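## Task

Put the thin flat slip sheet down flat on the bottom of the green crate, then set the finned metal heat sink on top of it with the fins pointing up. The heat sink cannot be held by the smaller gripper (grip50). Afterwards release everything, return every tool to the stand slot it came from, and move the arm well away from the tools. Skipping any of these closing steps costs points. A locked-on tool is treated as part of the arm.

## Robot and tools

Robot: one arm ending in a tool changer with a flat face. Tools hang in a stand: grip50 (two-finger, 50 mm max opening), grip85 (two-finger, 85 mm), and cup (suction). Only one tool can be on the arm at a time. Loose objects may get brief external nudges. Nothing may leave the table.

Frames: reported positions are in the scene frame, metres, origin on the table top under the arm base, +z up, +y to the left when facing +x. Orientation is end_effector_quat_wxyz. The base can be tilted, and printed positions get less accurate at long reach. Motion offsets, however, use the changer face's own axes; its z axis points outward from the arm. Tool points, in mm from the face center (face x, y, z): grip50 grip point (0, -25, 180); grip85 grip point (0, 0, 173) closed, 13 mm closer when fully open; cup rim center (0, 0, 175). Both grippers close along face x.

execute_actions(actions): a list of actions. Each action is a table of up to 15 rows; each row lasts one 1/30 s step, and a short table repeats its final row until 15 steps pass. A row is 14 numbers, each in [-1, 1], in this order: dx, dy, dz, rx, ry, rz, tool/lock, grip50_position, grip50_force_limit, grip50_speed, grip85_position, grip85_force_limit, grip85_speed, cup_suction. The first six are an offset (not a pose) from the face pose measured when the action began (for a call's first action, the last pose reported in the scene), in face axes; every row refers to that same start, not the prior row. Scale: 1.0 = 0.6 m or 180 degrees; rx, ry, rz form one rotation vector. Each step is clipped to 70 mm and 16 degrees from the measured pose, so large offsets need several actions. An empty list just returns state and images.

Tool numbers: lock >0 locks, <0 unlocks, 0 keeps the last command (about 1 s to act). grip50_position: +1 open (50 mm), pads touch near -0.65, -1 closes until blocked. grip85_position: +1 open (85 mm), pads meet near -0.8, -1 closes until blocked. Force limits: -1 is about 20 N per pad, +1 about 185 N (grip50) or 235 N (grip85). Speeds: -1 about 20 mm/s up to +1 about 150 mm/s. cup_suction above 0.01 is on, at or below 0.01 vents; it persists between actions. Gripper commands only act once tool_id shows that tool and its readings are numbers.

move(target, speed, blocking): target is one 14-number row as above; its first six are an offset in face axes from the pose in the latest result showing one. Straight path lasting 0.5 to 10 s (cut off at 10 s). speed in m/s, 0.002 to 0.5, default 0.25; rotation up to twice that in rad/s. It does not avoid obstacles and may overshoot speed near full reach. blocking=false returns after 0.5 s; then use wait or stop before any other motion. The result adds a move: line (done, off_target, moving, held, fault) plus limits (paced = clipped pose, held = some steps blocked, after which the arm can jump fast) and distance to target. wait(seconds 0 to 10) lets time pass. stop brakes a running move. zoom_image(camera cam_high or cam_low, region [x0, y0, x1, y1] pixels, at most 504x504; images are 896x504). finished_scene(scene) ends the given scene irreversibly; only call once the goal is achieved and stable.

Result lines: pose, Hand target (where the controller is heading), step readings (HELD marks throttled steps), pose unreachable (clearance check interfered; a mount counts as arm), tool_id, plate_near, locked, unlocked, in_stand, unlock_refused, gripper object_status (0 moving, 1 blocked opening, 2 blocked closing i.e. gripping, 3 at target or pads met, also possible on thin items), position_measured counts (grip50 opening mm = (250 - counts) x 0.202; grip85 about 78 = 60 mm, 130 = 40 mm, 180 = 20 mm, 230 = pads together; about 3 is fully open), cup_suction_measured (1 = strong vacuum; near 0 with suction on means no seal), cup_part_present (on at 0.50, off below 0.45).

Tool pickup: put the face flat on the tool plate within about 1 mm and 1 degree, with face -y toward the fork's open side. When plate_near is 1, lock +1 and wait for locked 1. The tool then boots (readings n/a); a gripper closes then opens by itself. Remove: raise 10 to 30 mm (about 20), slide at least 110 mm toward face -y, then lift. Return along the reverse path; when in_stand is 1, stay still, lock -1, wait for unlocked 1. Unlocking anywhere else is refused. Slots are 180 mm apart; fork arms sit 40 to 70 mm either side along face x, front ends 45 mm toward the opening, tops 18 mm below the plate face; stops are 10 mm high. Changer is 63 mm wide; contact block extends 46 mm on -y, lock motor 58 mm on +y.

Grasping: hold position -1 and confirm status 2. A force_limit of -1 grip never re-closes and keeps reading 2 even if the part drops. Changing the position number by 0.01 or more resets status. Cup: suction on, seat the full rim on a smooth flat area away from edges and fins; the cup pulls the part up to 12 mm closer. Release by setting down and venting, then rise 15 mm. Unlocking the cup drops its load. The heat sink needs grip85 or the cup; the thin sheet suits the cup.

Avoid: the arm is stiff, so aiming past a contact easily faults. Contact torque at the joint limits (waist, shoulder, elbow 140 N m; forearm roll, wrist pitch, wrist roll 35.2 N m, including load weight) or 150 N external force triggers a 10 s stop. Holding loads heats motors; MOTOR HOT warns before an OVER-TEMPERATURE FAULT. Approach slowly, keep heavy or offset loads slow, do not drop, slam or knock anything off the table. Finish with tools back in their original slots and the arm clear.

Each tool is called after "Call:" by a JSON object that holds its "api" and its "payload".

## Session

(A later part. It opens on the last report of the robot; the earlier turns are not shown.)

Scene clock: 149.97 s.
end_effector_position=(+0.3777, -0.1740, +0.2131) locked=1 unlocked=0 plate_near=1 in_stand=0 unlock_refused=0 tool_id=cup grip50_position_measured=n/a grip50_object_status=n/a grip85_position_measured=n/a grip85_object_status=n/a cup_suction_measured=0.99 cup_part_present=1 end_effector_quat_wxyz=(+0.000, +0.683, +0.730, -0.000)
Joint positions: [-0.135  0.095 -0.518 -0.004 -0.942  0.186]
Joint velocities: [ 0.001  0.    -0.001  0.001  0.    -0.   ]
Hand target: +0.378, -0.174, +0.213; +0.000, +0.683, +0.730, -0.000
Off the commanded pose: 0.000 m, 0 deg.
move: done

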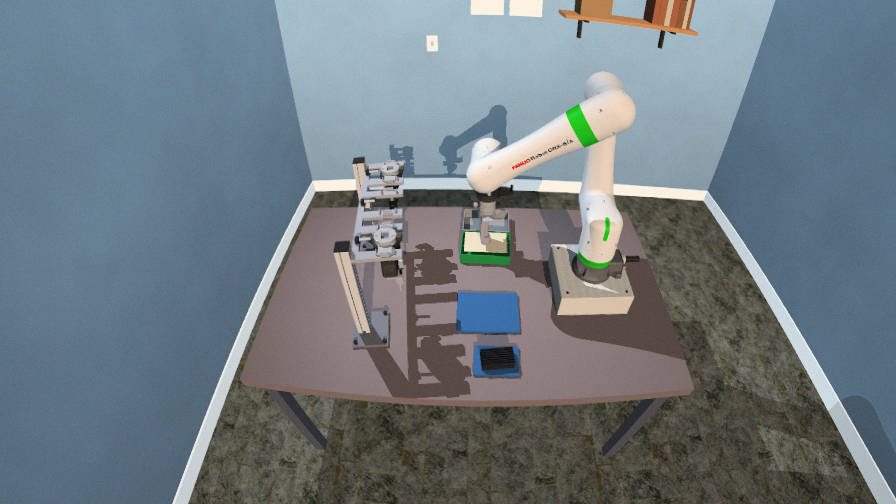

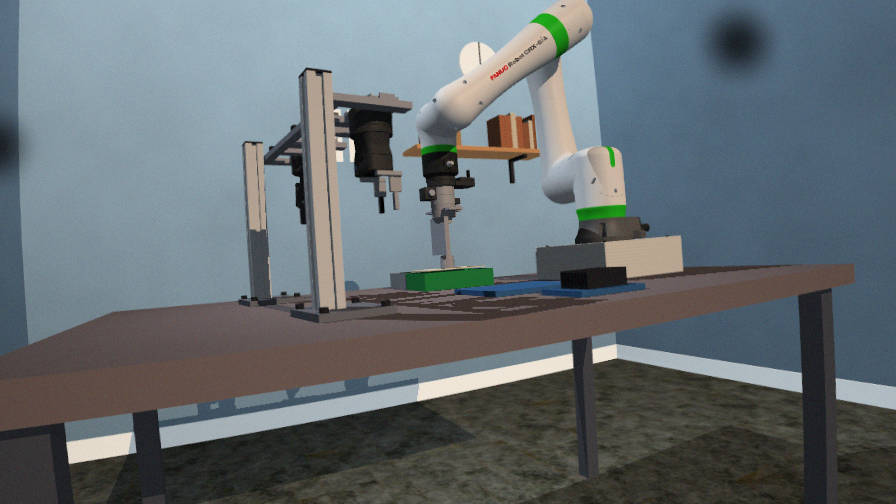

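Call:
{"api": "move", "payload": {"target": [0, 0, 0.066, 0, 0, 0, 0, 1, 0, 0, 1, 0, 0, 1], "speed": 0.08}}

Call:
{"api": "execute_actions", "payload": {"actions": [[[0,0,0.0025,0,0,0,0,1,0,0,1,0,0,1]],[[0,0,0.0025,0,0,0,0,1,0,0,1,0,0,1]]]}}

Call:
{"api": "zoom_image", "payload": {"camera": "cam_high", "region": [450, 200, 530, 280]}}

Scene clock: 153.07 s.
end_effector_position=(+0.3777, -0.1740, +0.1735) locked=1 unlocked=0 plate_near=1 in_stand=0 unlock_refused=0 tool_id=cup grip50_position_measured=n/a grip50_object_status=n/a grip85_position_measured=n/a grip85_object_status=n/a cup_suction_measured=0.99 cup_part_present=1 end_effector_quat_wxyz=(+0.000, +0.683, +0.730, -0.000)
Joint positions: [-0.134  0.166 -0.554 -0.004 -0.836  0.186]
Joint velocities: [ 0.001  0.    -0.     0.001  0.001 -0.001]
Hand target: +0.378, -0.174, +0.173; +0.000, +0.683, +0.730, -0.000
Off the commanded pose: 0.000 m, 0 deg.
move: done

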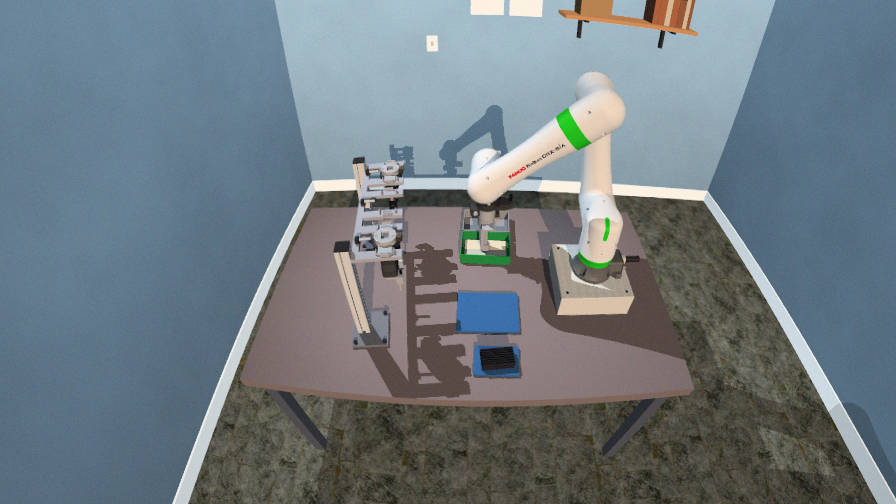

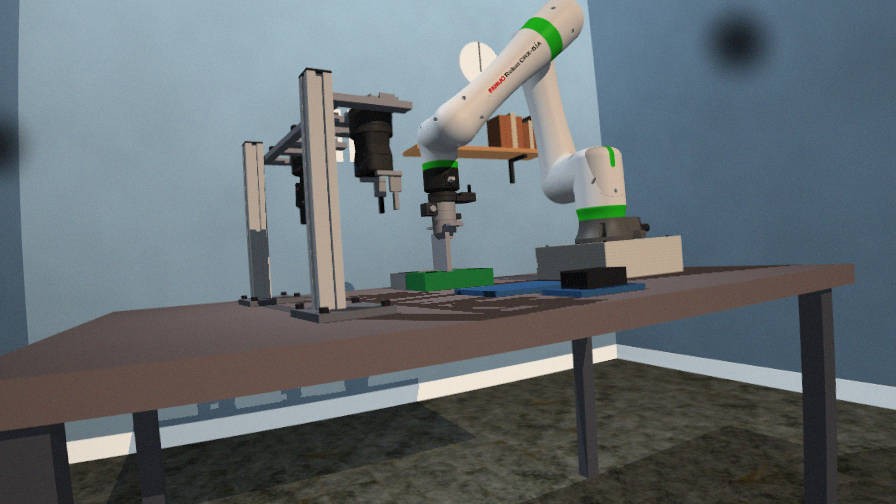

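Scene clock: 154.07 s.
end_effector_position=(+0.3777, -0.1740, +0.1705) locked=1 unlocked=0 plate_near=1 in_stand=0 unlock_refused=0 tool_id=cup grip50_position_measured=n/a grip50_object_status=n/a grip85_position_measured=n/a grip85_object_status=n/a cup_suction_measured=0.99 cup_part_present=1 end_effector_quat_wxyz=(+0.000, +0.683, +0.730, -0.000)
Joint positions: [-0.134  0.172 -0.556 -0.004 -0.828  0.186]
Joint velocities: [-0.001  0.     0.    -0.002 -0.001  0.   ]
Hand target: +0.378, -0.174, +0.171; +0.000, +0.683, +0.730, -0.000
Off the commanded pose: 0.000 m, 0 deg.
Step readings (end_effector_position; steps 1 to 15: 1st action; 16 to 30: 2nd action):
0: (+0.3777, -0.1740, +0.1735)
1: (+0.3777, -0.1740, +0.1734)
2: (+0.3777, -0.1740, +0.1730)
4: (+0.3777, -0.1740, +0.1722)
8: (+0.3777, -0.1740, +0.1720)
15: (+0.3777, -0.1740, +0.1720)
16: (+0.3777, -0.1740, +0.1719)
17: (+0.3777, -0.1740, +0.1715)
19: (+0.3776, -0.1740, +0.1707)
23: (+0.3777, -0.1740, +0.1705)
30: end_effector_position above

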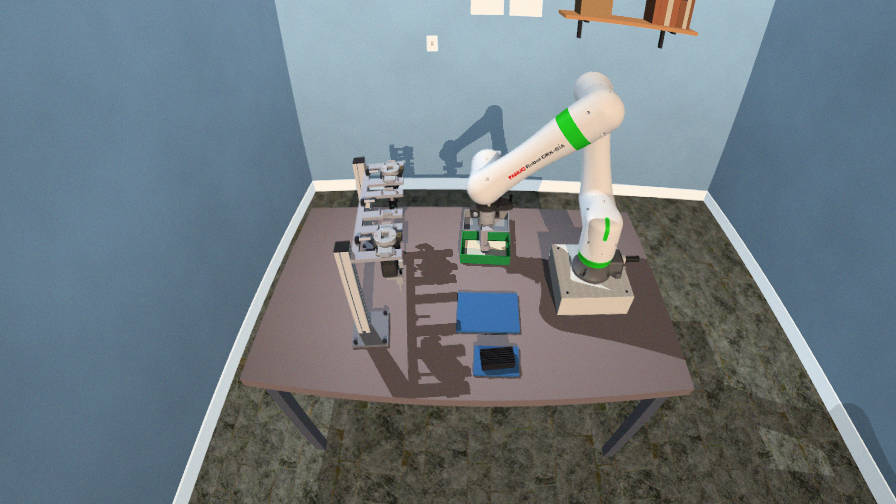

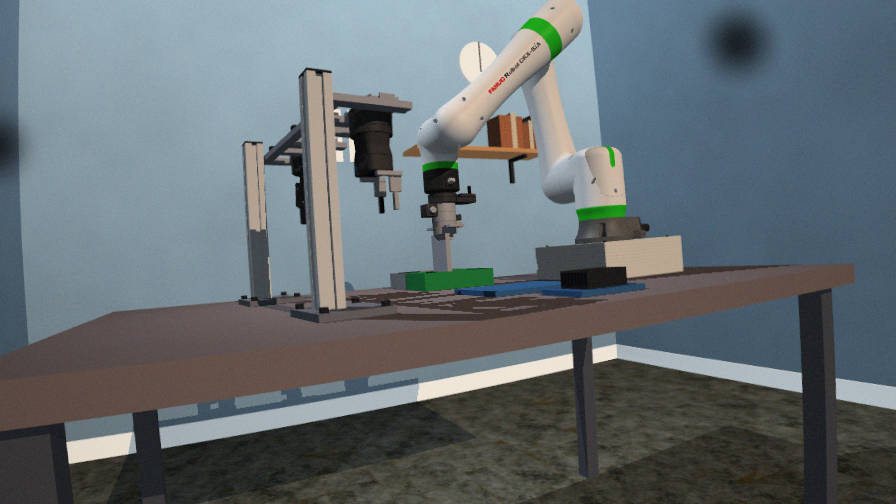

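Region (450, 200, 530, 280) of cam_high's 896x504 image, scaled by 6.300, with more detail than that image has.

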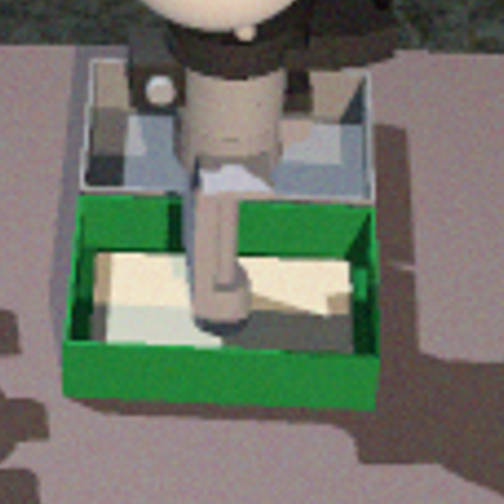

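Call:
{"api": "execute_actions", "payload": {"actions": [[[0,0,0.0017,0,0,0,0,1,0,0,1,0,0,1],[0,0,0.0017,0,0,0,0,1,0,0,1,0,0,1],[0,0,0.0017,0,0,0,0,1,0,0,1,0,0,1],[0,0,0.0017,0,0,0,0,1,0,0,1,0,0,1],[0,0,0.0017,0,0,0,0,1,0,0,1,0,0,1],[0,0,0.0017,0,0,0,0,1,0,0,1,0,0,1],[0,0,0.0017,0,0,0,0,1,0,0,1,0,0,1],[0,0,0.0017,0,0,0,0,1,0,0,1,0,0,1],[0,0,0.0017,0,0,0,0,1,0,0,1,0,0,0]]]}}

Scene clock: 156.90 s.
end_effector_position=(+0.3777, -0.1740, +0.1695) locked=1 unlocked=0 plate_near=1 in_stand=0 unlock_refused=0 tool_id=cup grip50_position_measured=n/a grip50_object_status=n/a grip85_position_measured=n/a grip85_object_status=n/a cup_suction_measured=0.01 cup_part_present=0 end_effector_quat_wxyz=(+0.000, +0.683, +0.730, -0.000)
Joint positions: [-0.134  0.174 -0.557 -0.004 -0.825  0.186]
Joint velocities: [ 0.002 -0.    -0.    -0.001 -0.    -0.   ]
Hand target: +0.378, -0.174, +0.169; +0.000, +0.683, +0.730, -0.000
Off the commanded pose: 0.000 m, 0 deg.
Step readings (end_effector_position):
0: (+0.3777, -0.1740, +0.1705)
1: (+0.3777, -0.1740, +0.1705)
2: (+0.3777, -0.1740, +0.1701)
4: (+0.3777, -0.1740, +0.1696)
8: (+0.3777, -0.1740, +0.1695)
15: end_effector_position above

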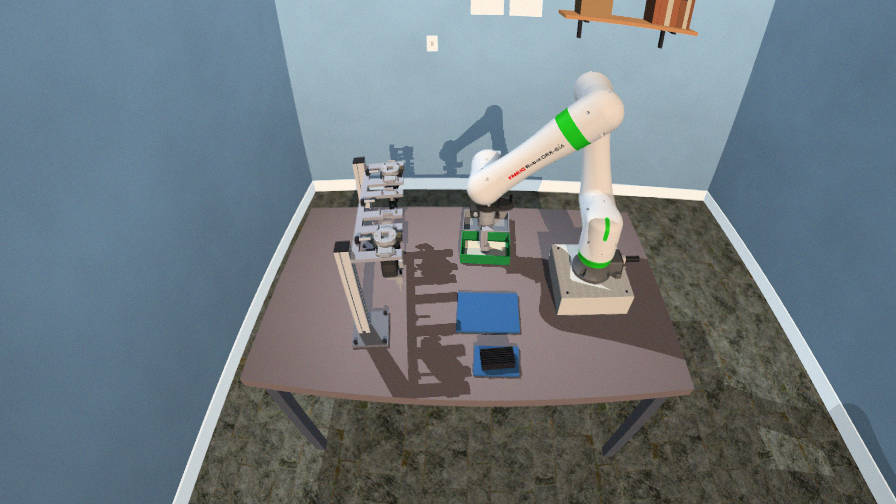

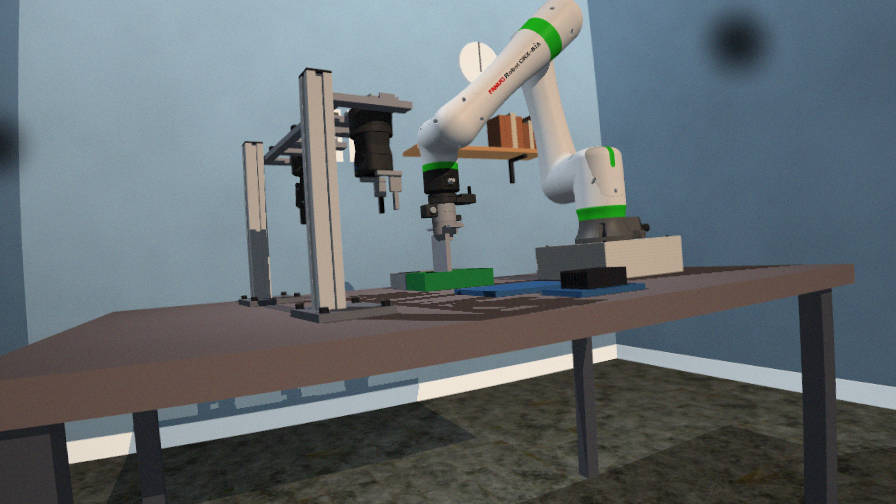

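Call:
{"api": "move", "payload": {"target": [0, 0, -0.05, 0, 0, 0, 0, 1, 0, 0, 1, 0, 0, 0], "speed": 0.1}}

Call:
{"api": "move", "payload": {"target": [0.2113, 0.3345, -0.3042, 0, 0, -0.0122, 0, 1, 0, 0, 1, 0, 0, 0], "speed": 0.3}}

Call:
{"api": "zoom_image", "payload": {"camera": "cam_high", "region": [450, 200, 530, 280]}}

Scene clock: 159.80 s.
end_effector_position=(+0.3777, -0.1740, +0.1995) locked=1 unlocked=0 plate_near=1 in_stand=0 unlock_refused=0 tool_id=cup grip50_position_measured=n/a grip50_object_status=n/a grip85_position_measured=n/a grip85_object_status=n/a cup_suction_measured=0.01 cup_part_present=0 end_effector_quat_wxyz=(+0.000, +0.683, +0.730, -0.000)
Joint positions: [-0.134  0.118 -0.532 -0.004 -0.905  0.186]
Joint velocities: [-0.001 -0.001 -0.    -0.001 -0.001 -0.   ]
Hand target: +0.378, -0.174, +0.199; +0.000, +0.683, +0.730, -0.000
Off the commanded pose: 0.000 m, 0 deg.
move: done

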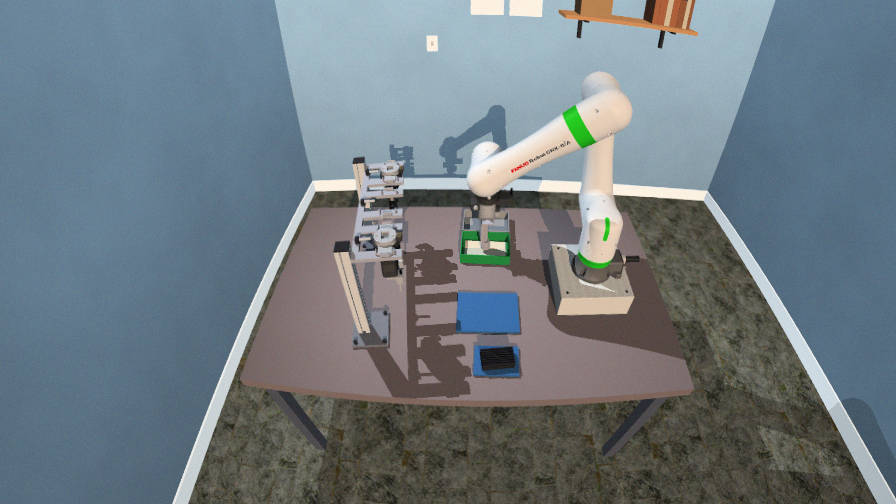

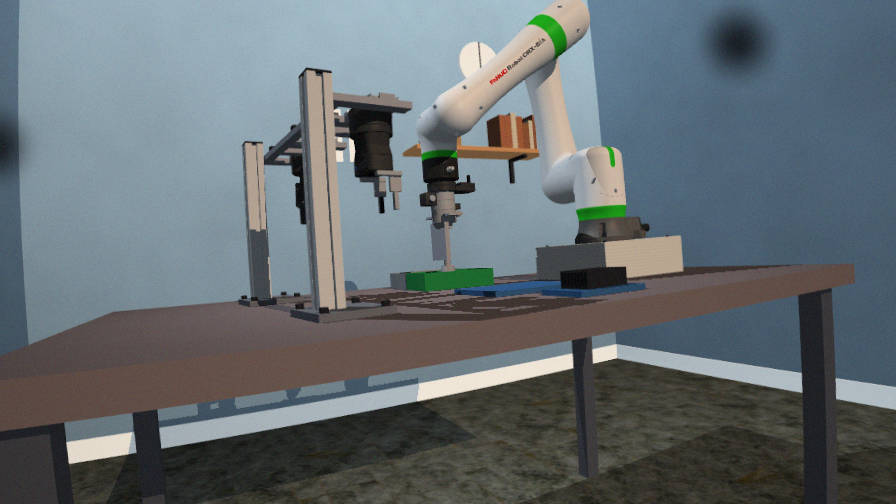

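Scene clock: 161.33 s.
end_effector_position=(+0.5702, -0.0342, +0.3815) locked=1 unlocked=0 plate_near=1 in_stand=0 unlock_refused=0 tool_id=cup grip50_position_measured=n/a grip50_object_status=n/a grip85_position_measured=n/a grip85_object_status=n/a cup_suction_measured=0.01 cup_part_present=0 end_effector_quat_wxyz=(+0.000, +0.669, +0.743, +0.000)
Joint positions: [ 0.152  0.303  0.164  0.001 -1.416 -0.065]
Joint velocities: [0.001 0.001 0.001 0.    0.    0.002]
Hand target: +0.570, -0.034, +0.382; +0.000, +0.669, +0.743, +0.000
Off the commanded pose: 0.001 m, 0 deg.
move: done

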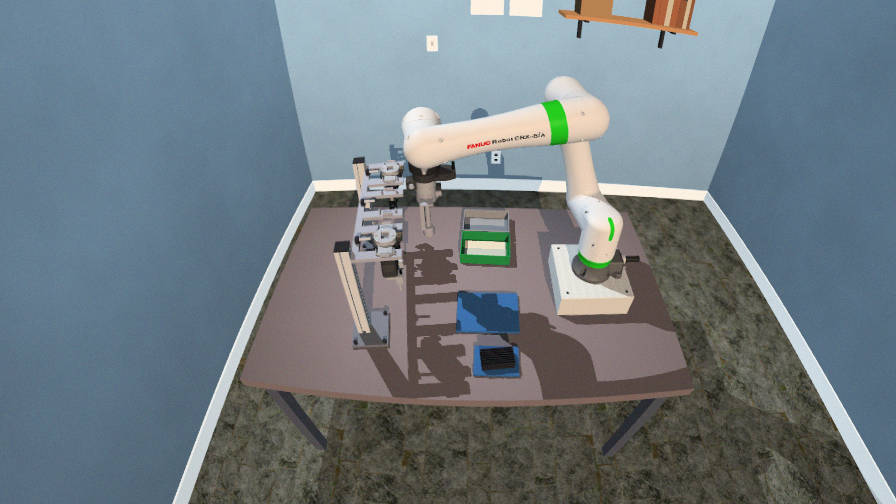

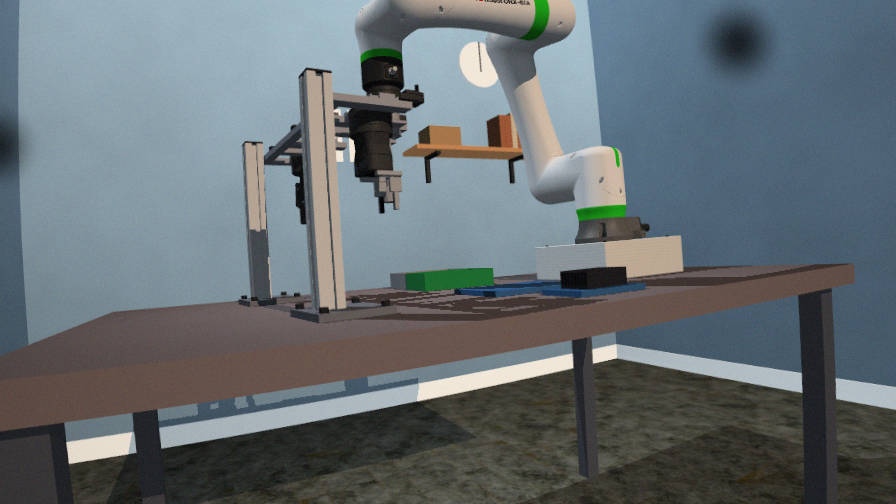

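Region (450, 200, 530, 280) of cam_high's 896x504 image, scaled by 6.300, with more detail than that image has.

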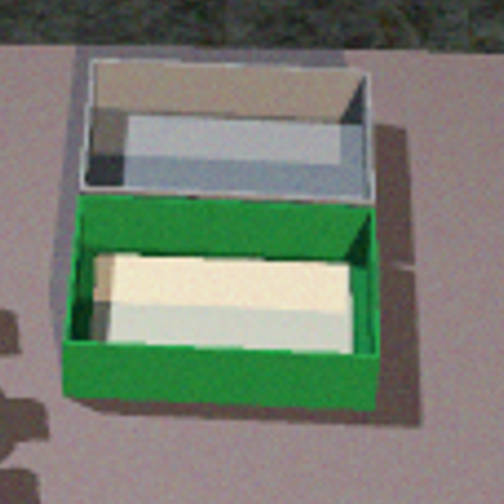

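Call:
{"api": "move", "payload": {"target": [0.0001, 0.1988, -0.0008, 0, 0, 0, 0, 1, 0, 0, 1, 0, 0, 0], "speed": 0.18}}

Scene clock: 165.53 s.
end_effector_position=(+0.6888, -0.0218, +0.3818) locked=1 unlocked=0 plate_near=1 in_stand=0 unlock_refused=0 tool_id=cup grip50_position_measured=n/a grip50_object_status=n/a grip85_position_measured=n/a grip85_object_status=n/a cup_suction_measured=0.01 cup_part_present=0 end_effector_quat_wxyz=(+0.000, +0.669, +0.743, +0.000)
Joint positions: [ 0.14   0.621  0.622  0.001 -1.556 -0.053]
Joint velocities: [-0.002  0.002  0.004 -0.    -0.002  0.   ]
Hand target: +0.689, -0.022, +0.382; +0.000, +0.669, +0.743, +0.000
Off the commanded pose: 0.000 m, 0 deg.
move: done

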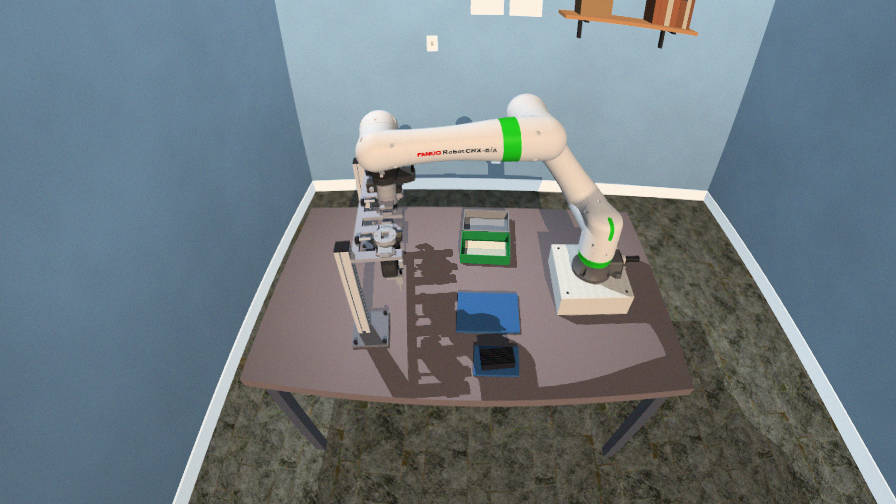

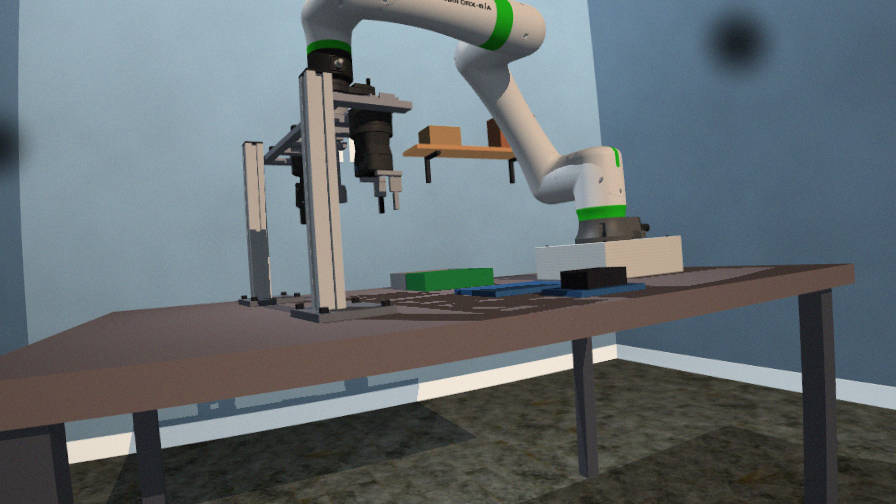

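Call:
{"api": "execute_actions", "payload": {"actions": [[[0.0002,0,0.002,0,0,0,0,1,0,0,1,0,0,0],[0.0002,0,0.005,0,0,0,0,1,0,0,1,0,0,0],[0.0002,0,0.008,0,0,0,0,1,0,0,1,0,0,0],[0.0002,0,0.011,0,0,0,0,1,0,0,1,0,0,0],[0.0002,0,0.0135,0,0,0,0,1,0,0,1,0,0,0],[0.0002,0,0.015,0,0,0,0,1,0,0,1,0,0,0],[0.0002,0,0.016,0,0,0,0,1,0,0,1,0,0,0],[0.0002,0,0.017,0,0,0,0,1,0,0,1,0,0,0],[0.0002,0,0.018,0,0,0,0,1,0,0,1,0,0,0]]]}}

Scene clock: 167.70 s.
end_effector_position=(+0.6887, -0.0218, +0.3711) locked=1 unlocked=0 plate_near=1 in_stand=0 unlock_refused=0 tool_id=cup grip50_position_measured=n/a grip50_object_status=n/a grip85_position_measured=n/a grip85_object_status=n/a cup_suction_measured=0.01 cup_part_present=0 end_effector_quat_wxyz=(+0.000, +0.669, +0.743, +0.000)
Joint positions: [ 0.14   0.622  0.598  0.    -1.531 -0.053]
Joint velocities: [ 0.    -0.    -0.003  0.     0.002 -0.   ]
Hand target: +0.689, -0.022, +0.371; +0.000, +0.669, +0.743, +0.000
Off the commanded pose: 0.000 m, 0 deg.
Step readings (end_effector_position):
0: (+0.6888, -0.0218, +0.3818)
1: (+0.6888, -0.0218, +0.3818)
2: (+0.6887, -0.0218, +0.3816)
4: (+0.6887, -0.0218, +0.3792)
8: (+0.6887, -0.0218, +0.3735)
15: end_effector_position above

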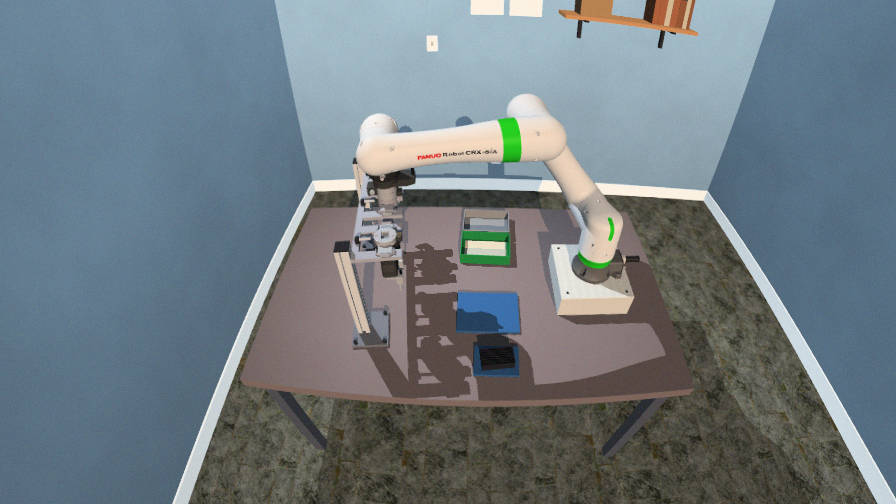

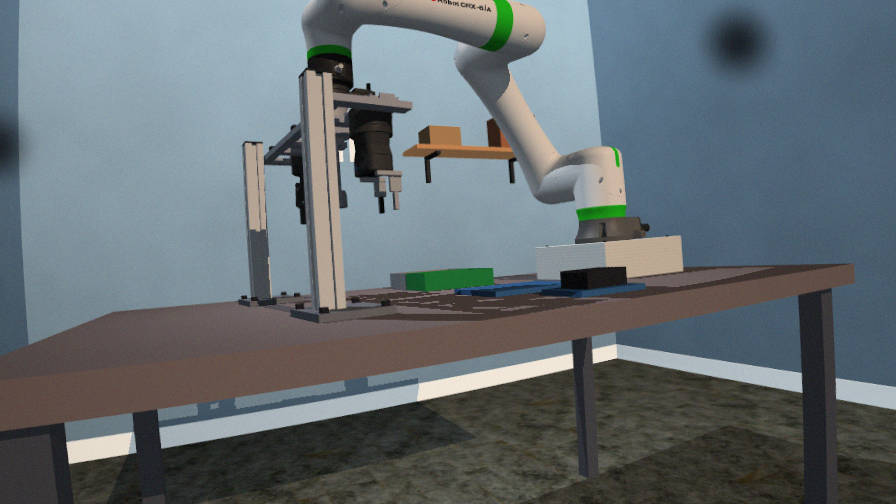

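Clear of the stops. Lowering to seat (z≈0.3622).

Call:
{"api": "execute_actions", "payload": {"actions": [[[0,0.0001,0.002,0,0,0,0,1,0,0,1,0,0,0],[0,0.0001,0.004,0,0,0,0,1,0,0,1,0,0,0],[0,0.0001,0.006,0,0,0,0,1,0,0,1,0,0,0],[0,0.0001,0.008,0,0,0,0,1,0,0,1,0,0,0],[0,0.0001,0.010,0,0,0,0,1,0,0,1,0,0,0],[0,0.0001,0.012,0,0,0,0,1,0,0,1,0,0,0],[0,0.0001,0.013,0,0,0,0,1,0,0,1,0,0,0],[0,0.0001,0.014,0,0,0,0,1,0,0,1,0,0,0],[0,0.0001,0.0148,0,0,0,0,1,0,0,1,0,0,0]]]}}

Scene clock: 169.67 s.
end_effector_position=(+0.6888, -0.0217, +0.3625) locked=1 unlocked=0 plate_near=1 in_stand=1 unlock_refused=0 tool_id=cup grip50_position_measured=n/a grip50_object_status=n/a grip85_position_measured=n/a grip85_object_status=n/a cup_suction_measured=0.01 cup_part_present=0 end_effector_quat_wxyz=(+0.000, +0.669, +0.743, +0.000)
Joint positions: [ 0.141  0.623  0.58   0.001 -1.511 -0.053]
Joint velocities: [ 0.     0.002 -0.002 -0.003  0.    -0.002]
Hand target: +0.689, -0.022, +0.362; +0.000, +0.669, +0.743, +0.000
Off the commanded pose: 0.000 m, 0 deg.
Step readings (end_effector_position):
0: (+0.6887, -0.0217, +0.3710)
1: (+0.6887, -0.0217, +0.3710)
2: (+0.6887, -0.0217, +0.3706)
4: (+0.6888, -0.0217, +0.3688)
8: (+0.6889, -0.0218, +0.3648)
15: end_effector_position above

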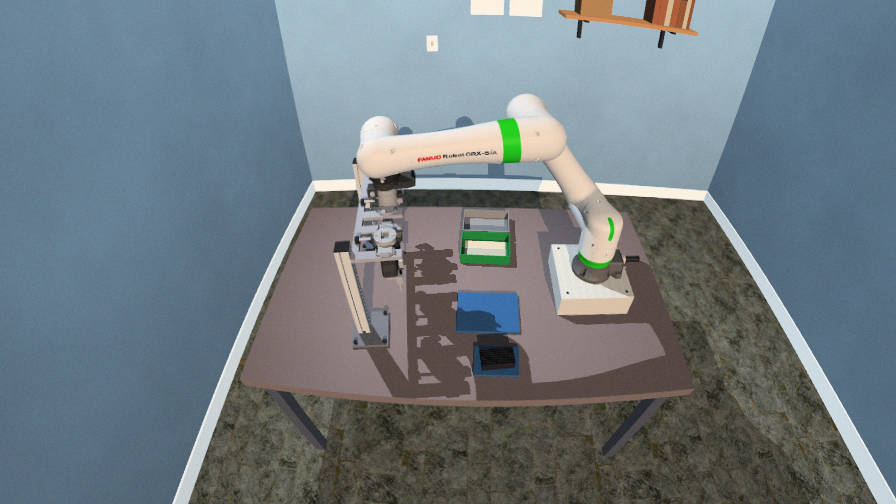

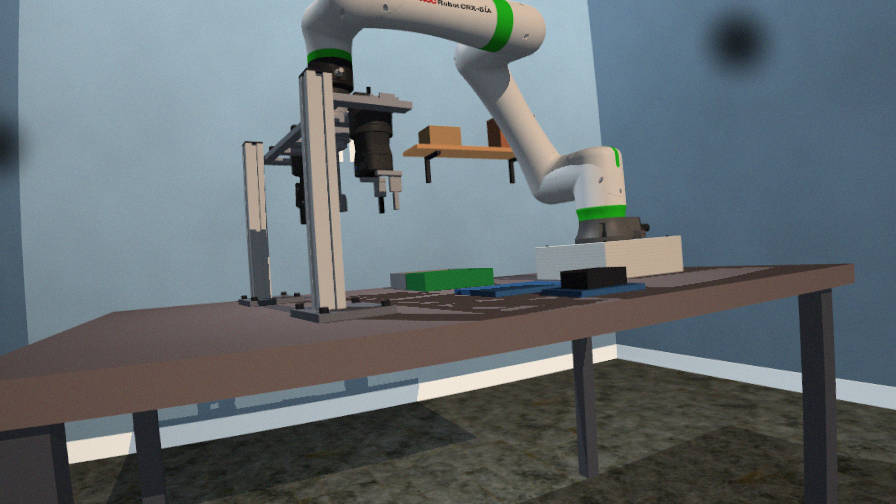

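Call:
{"api": "execute_actions", "payload": {"actions": [[[0,0,0.0004,0,0,0,-1,1,0,0,1,0,0,0]]]}}

Call:
{"api": "zoom_image", "payload": {"camera": "cam_high", "region": [460, 325, 530, 395]}}

Call:
{"api": "zoom_image", "payload": {"camera": "cam_low", "region": [530, 240, 660, 310]}}

Scene clock: 171.00 s.
end_effector_position=(+0.6888, -0.0218, +0.3620) locked=0 unlocked=0 plate_near=1 in_stand=1 unlock_refused=0 tool_id=none grip50_position_measured=n/a grip50_object_status=n/a grip85_position_measured=n/a grip85_object_status=n/a cup_suction_measured=n/a cup_part_present=n/a end_effector_quat_wxyz=(+0.000, +0.669, +0.743, +0.000)
Joint positions: [ 0.14   0.623  0.579  0.001 -1.511 -0.053]
Joint velocities: [ 0.002 -0.001  0.    -0.001 -0.001  0.   ]
Hand target: +0.689, -0.022, +0.362; +0.000, +0.669, +0.743, +0.000
Off the commanded pose: 0.000 m, 0 deg.
Step readings (end_effector_position):
0: (+0.6888, -0.0218, +0.3622)
1: (+0.6888, -0.0218, +0.3621)
2: (+0.6888, -0.0218, +0.3621)
4: (+0.6888, -0.0218, +0.3620)
8: (+0.6888, -0.0218, +0.3619)
15: end_effector_position above

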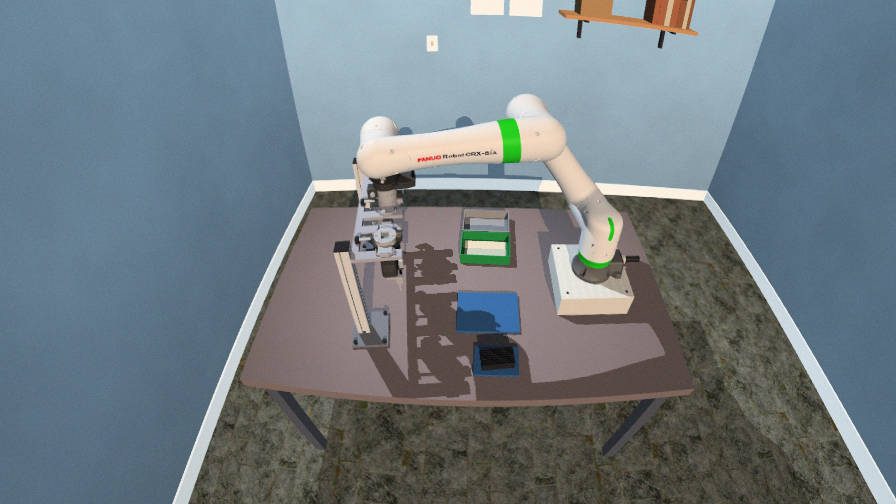

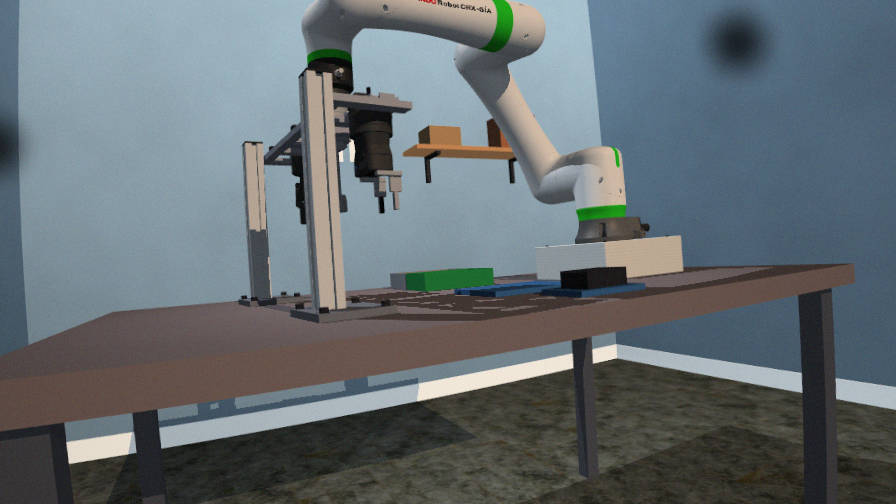

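Region (460, 325, 530, 395) of cam_high's 896x504 image, scaled by 7.200, with more detail than that image has.

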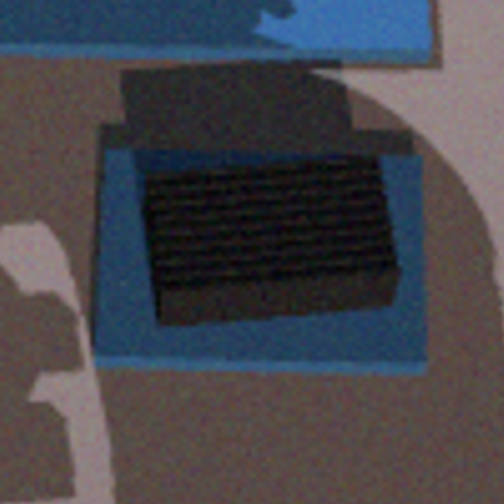

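Region (530, 240, 660, 310) of cam_low's 896x504 image, scaled by 3.877, with more detail than that image has; it fills the top 271 rows of this view, and the rest is white.

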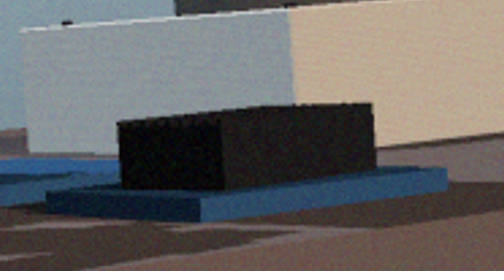

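Call:
{"api": "wait", "payload": {"seconds": 0}}

Scene clock: 174.50 s.
end_effector_position=(+0.6888, -0.0217, +0.3623) locked=0 unlocked=1 plate_near=1 in_stand=1 unlock_refused=0 tool_id=none grip50_position_measured=n/a grip50_object_status=n/a grip85_position_measured=n/a grip85_object_status=n/a cup_suction_measured=n/a cup_part_present=n/a end_effector_quat_wxyz=(+0.000, +0.669, +0.743, +0.000)
Joint positions: [ 0.141  0.623  0.58   0.001 -1.511 -0.053]
Joint velocities: [ 0.    -0.     0.     0.001 -0.     0.   ]
Hand target: +0.689, -0.022, +0.362; +0.000, +0.669, +0.743, +0.000
Off the commanded pose: 0.000 m, 0 deg.

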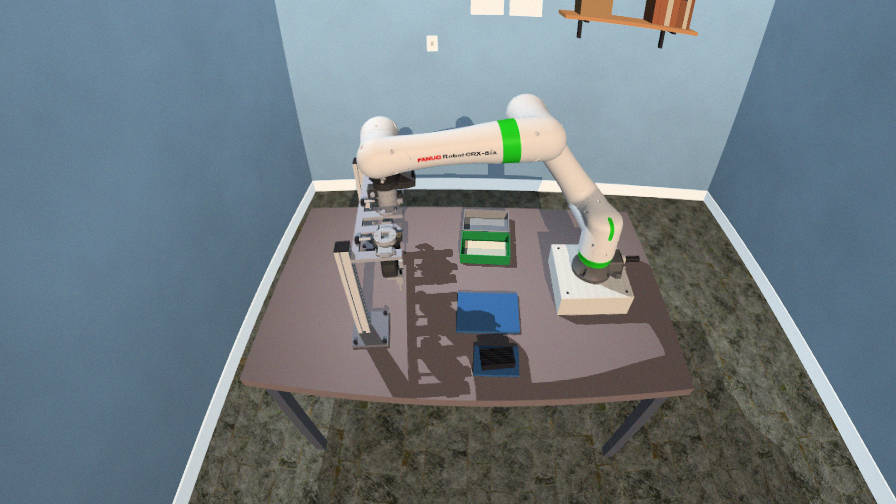

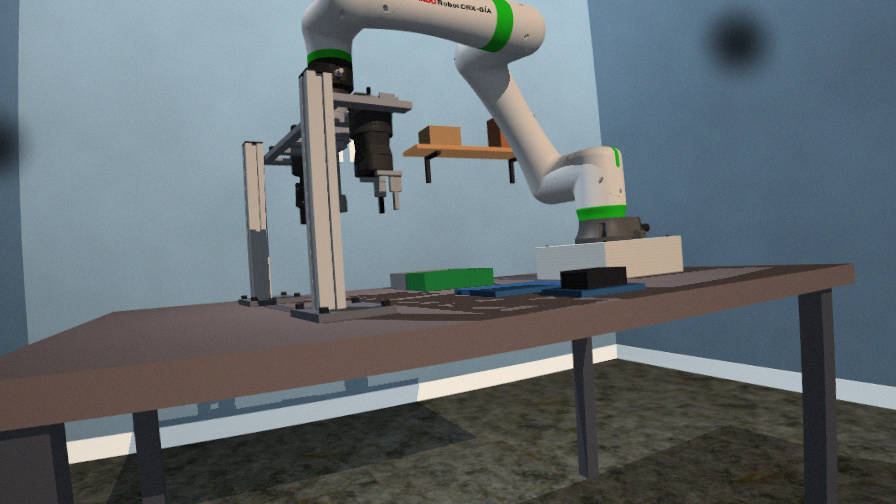

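Call:
{"api": "move", "payload": {"target": [0, 0, -0.04, 0, 0, 0, 0, 1, 0, 0, 1, 0, 0, 0], "speed": 0.1}}

Call:
{"api": "move", "payload": {"target": [-0.3, 0.0037, 0.005, 0, 0, -0.0039, 0, 1, 0, 0, 1, 0, 0, 0], "speed": 0.25}}

Call:
{"api": "zoom_image", "payload": {"camera": "cam_high", "region": [365, 140, 415, 190]}}

Call:
{"api": "zoom_image", "payload": {"camera": "cam_low", "region": [250, 70, 370, 190]}}

Scene clock: 177.17 s.
end_effector_position=(+0.6888, -0.0216, +0.3864) locked=0 unlocked=1 plate_near=0 in_stand=0 unlock_refused=0 tool_id=none grip50_position_measured=n/a grip50_object_status=n/a grip85_position_measured=n/a grip85_object_status=n/a cup_suction_measured=n/a cup_part_present=n/a end_effector_quat_wxyz=(+0.000, +0.669, +0.743, +0.000)
Joint positions: [ 0.141  0.621  0.632  0.001 -1.565 -0.053]
Joint velocities: [ 0.001  0.002  0.002 -0.    -0.001  0.   ]
Hand target: +0.689, -0.022, +0.386; +0.000, +0.669, +0.743, +0.000
Off the commanded pose: 0.000 m, 0 deg.
move: done

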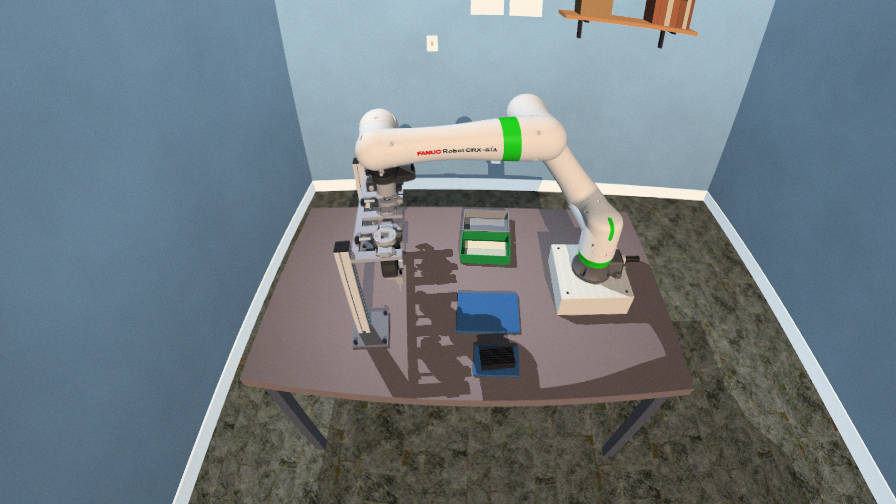

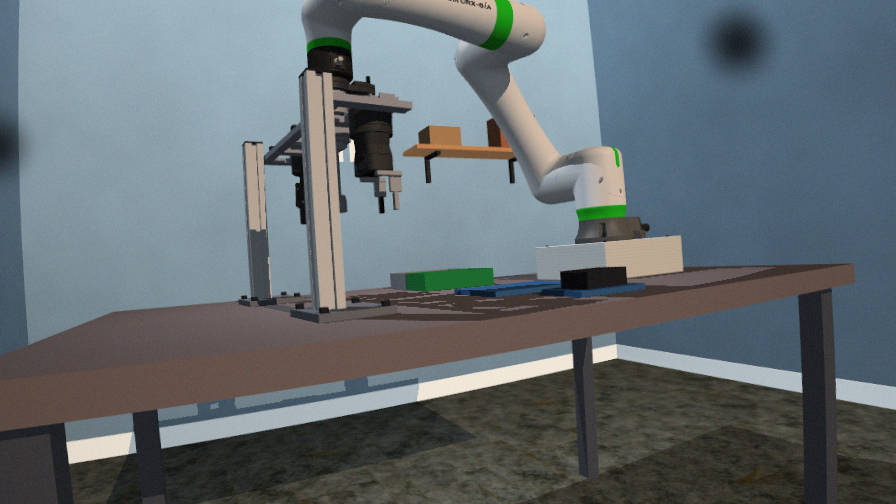

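Scene clock: 178.33 s.
end_effector_position=(+0.7096, -0.2005, +0.3834) locked=0 unlocked=1 plate_near=0 in_stand=0 unlock_refused=0 tool_id=none grip50_position_measured=n/a grip50_object_status=n/a grip85_position_measured=n/a grip85_object_status=n/a cup_suction_measured=n/a cup_part_present=n/a end_effector_quat_wxyz=(+0.001, +0.664, +0.748, +0.000)
Joint positions: [-0.118  0.788  0.896 -0.003 -1.663  0.218]
Joint velocities: [-0.001  0.003  0.004 -0.    -0.003  0.001]
Hand target: +0.710, -0.201, +0.383; +0.001, +0.664, +0.748, +0.000
Off the commanded pose: 0.000 m, 0 deg.
move: done

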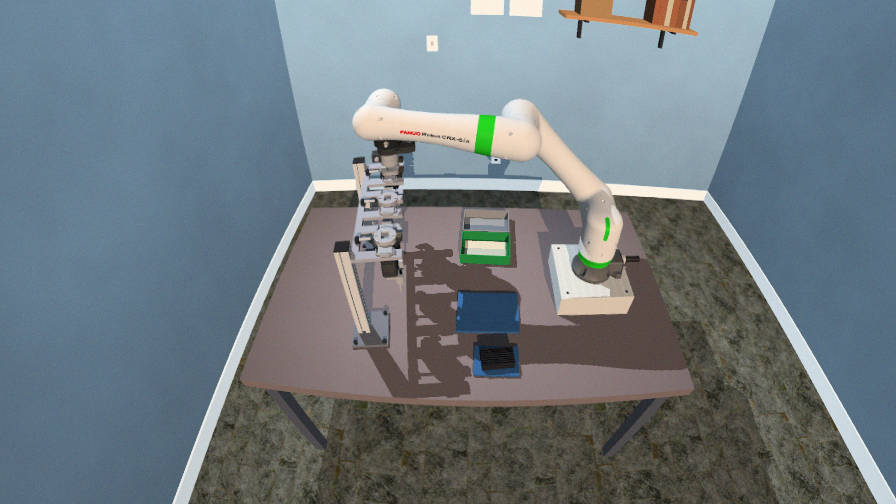

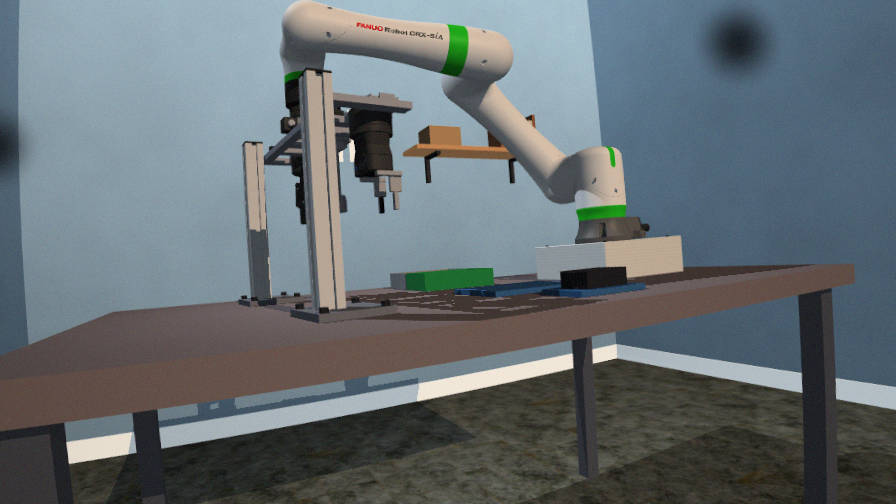

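Region (365, 140, 415, 190) of cam_high's 896x504 image, scaled by 10.080, with more detail than that image has.

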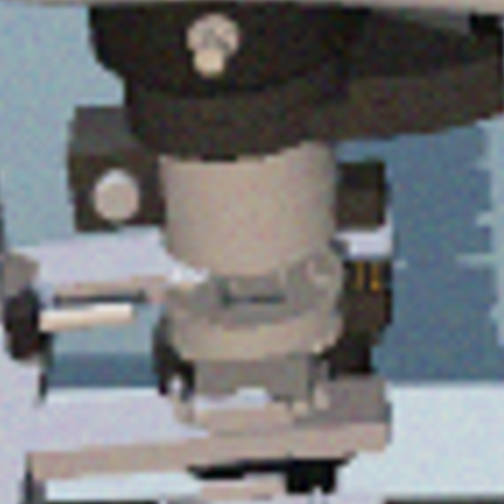

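Region (250, 70, 370, 190) of cam_low's 896x504 image, scaled by 4.200, with more detail than that image has.

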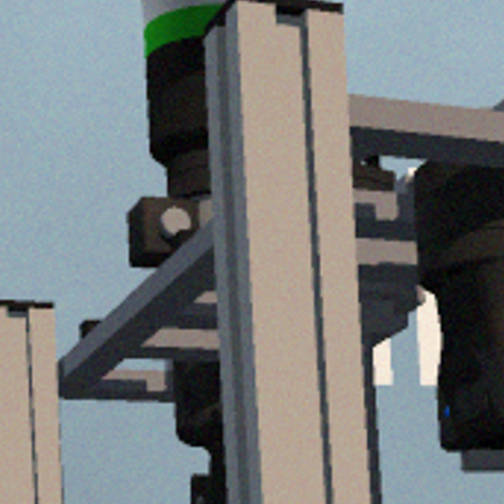

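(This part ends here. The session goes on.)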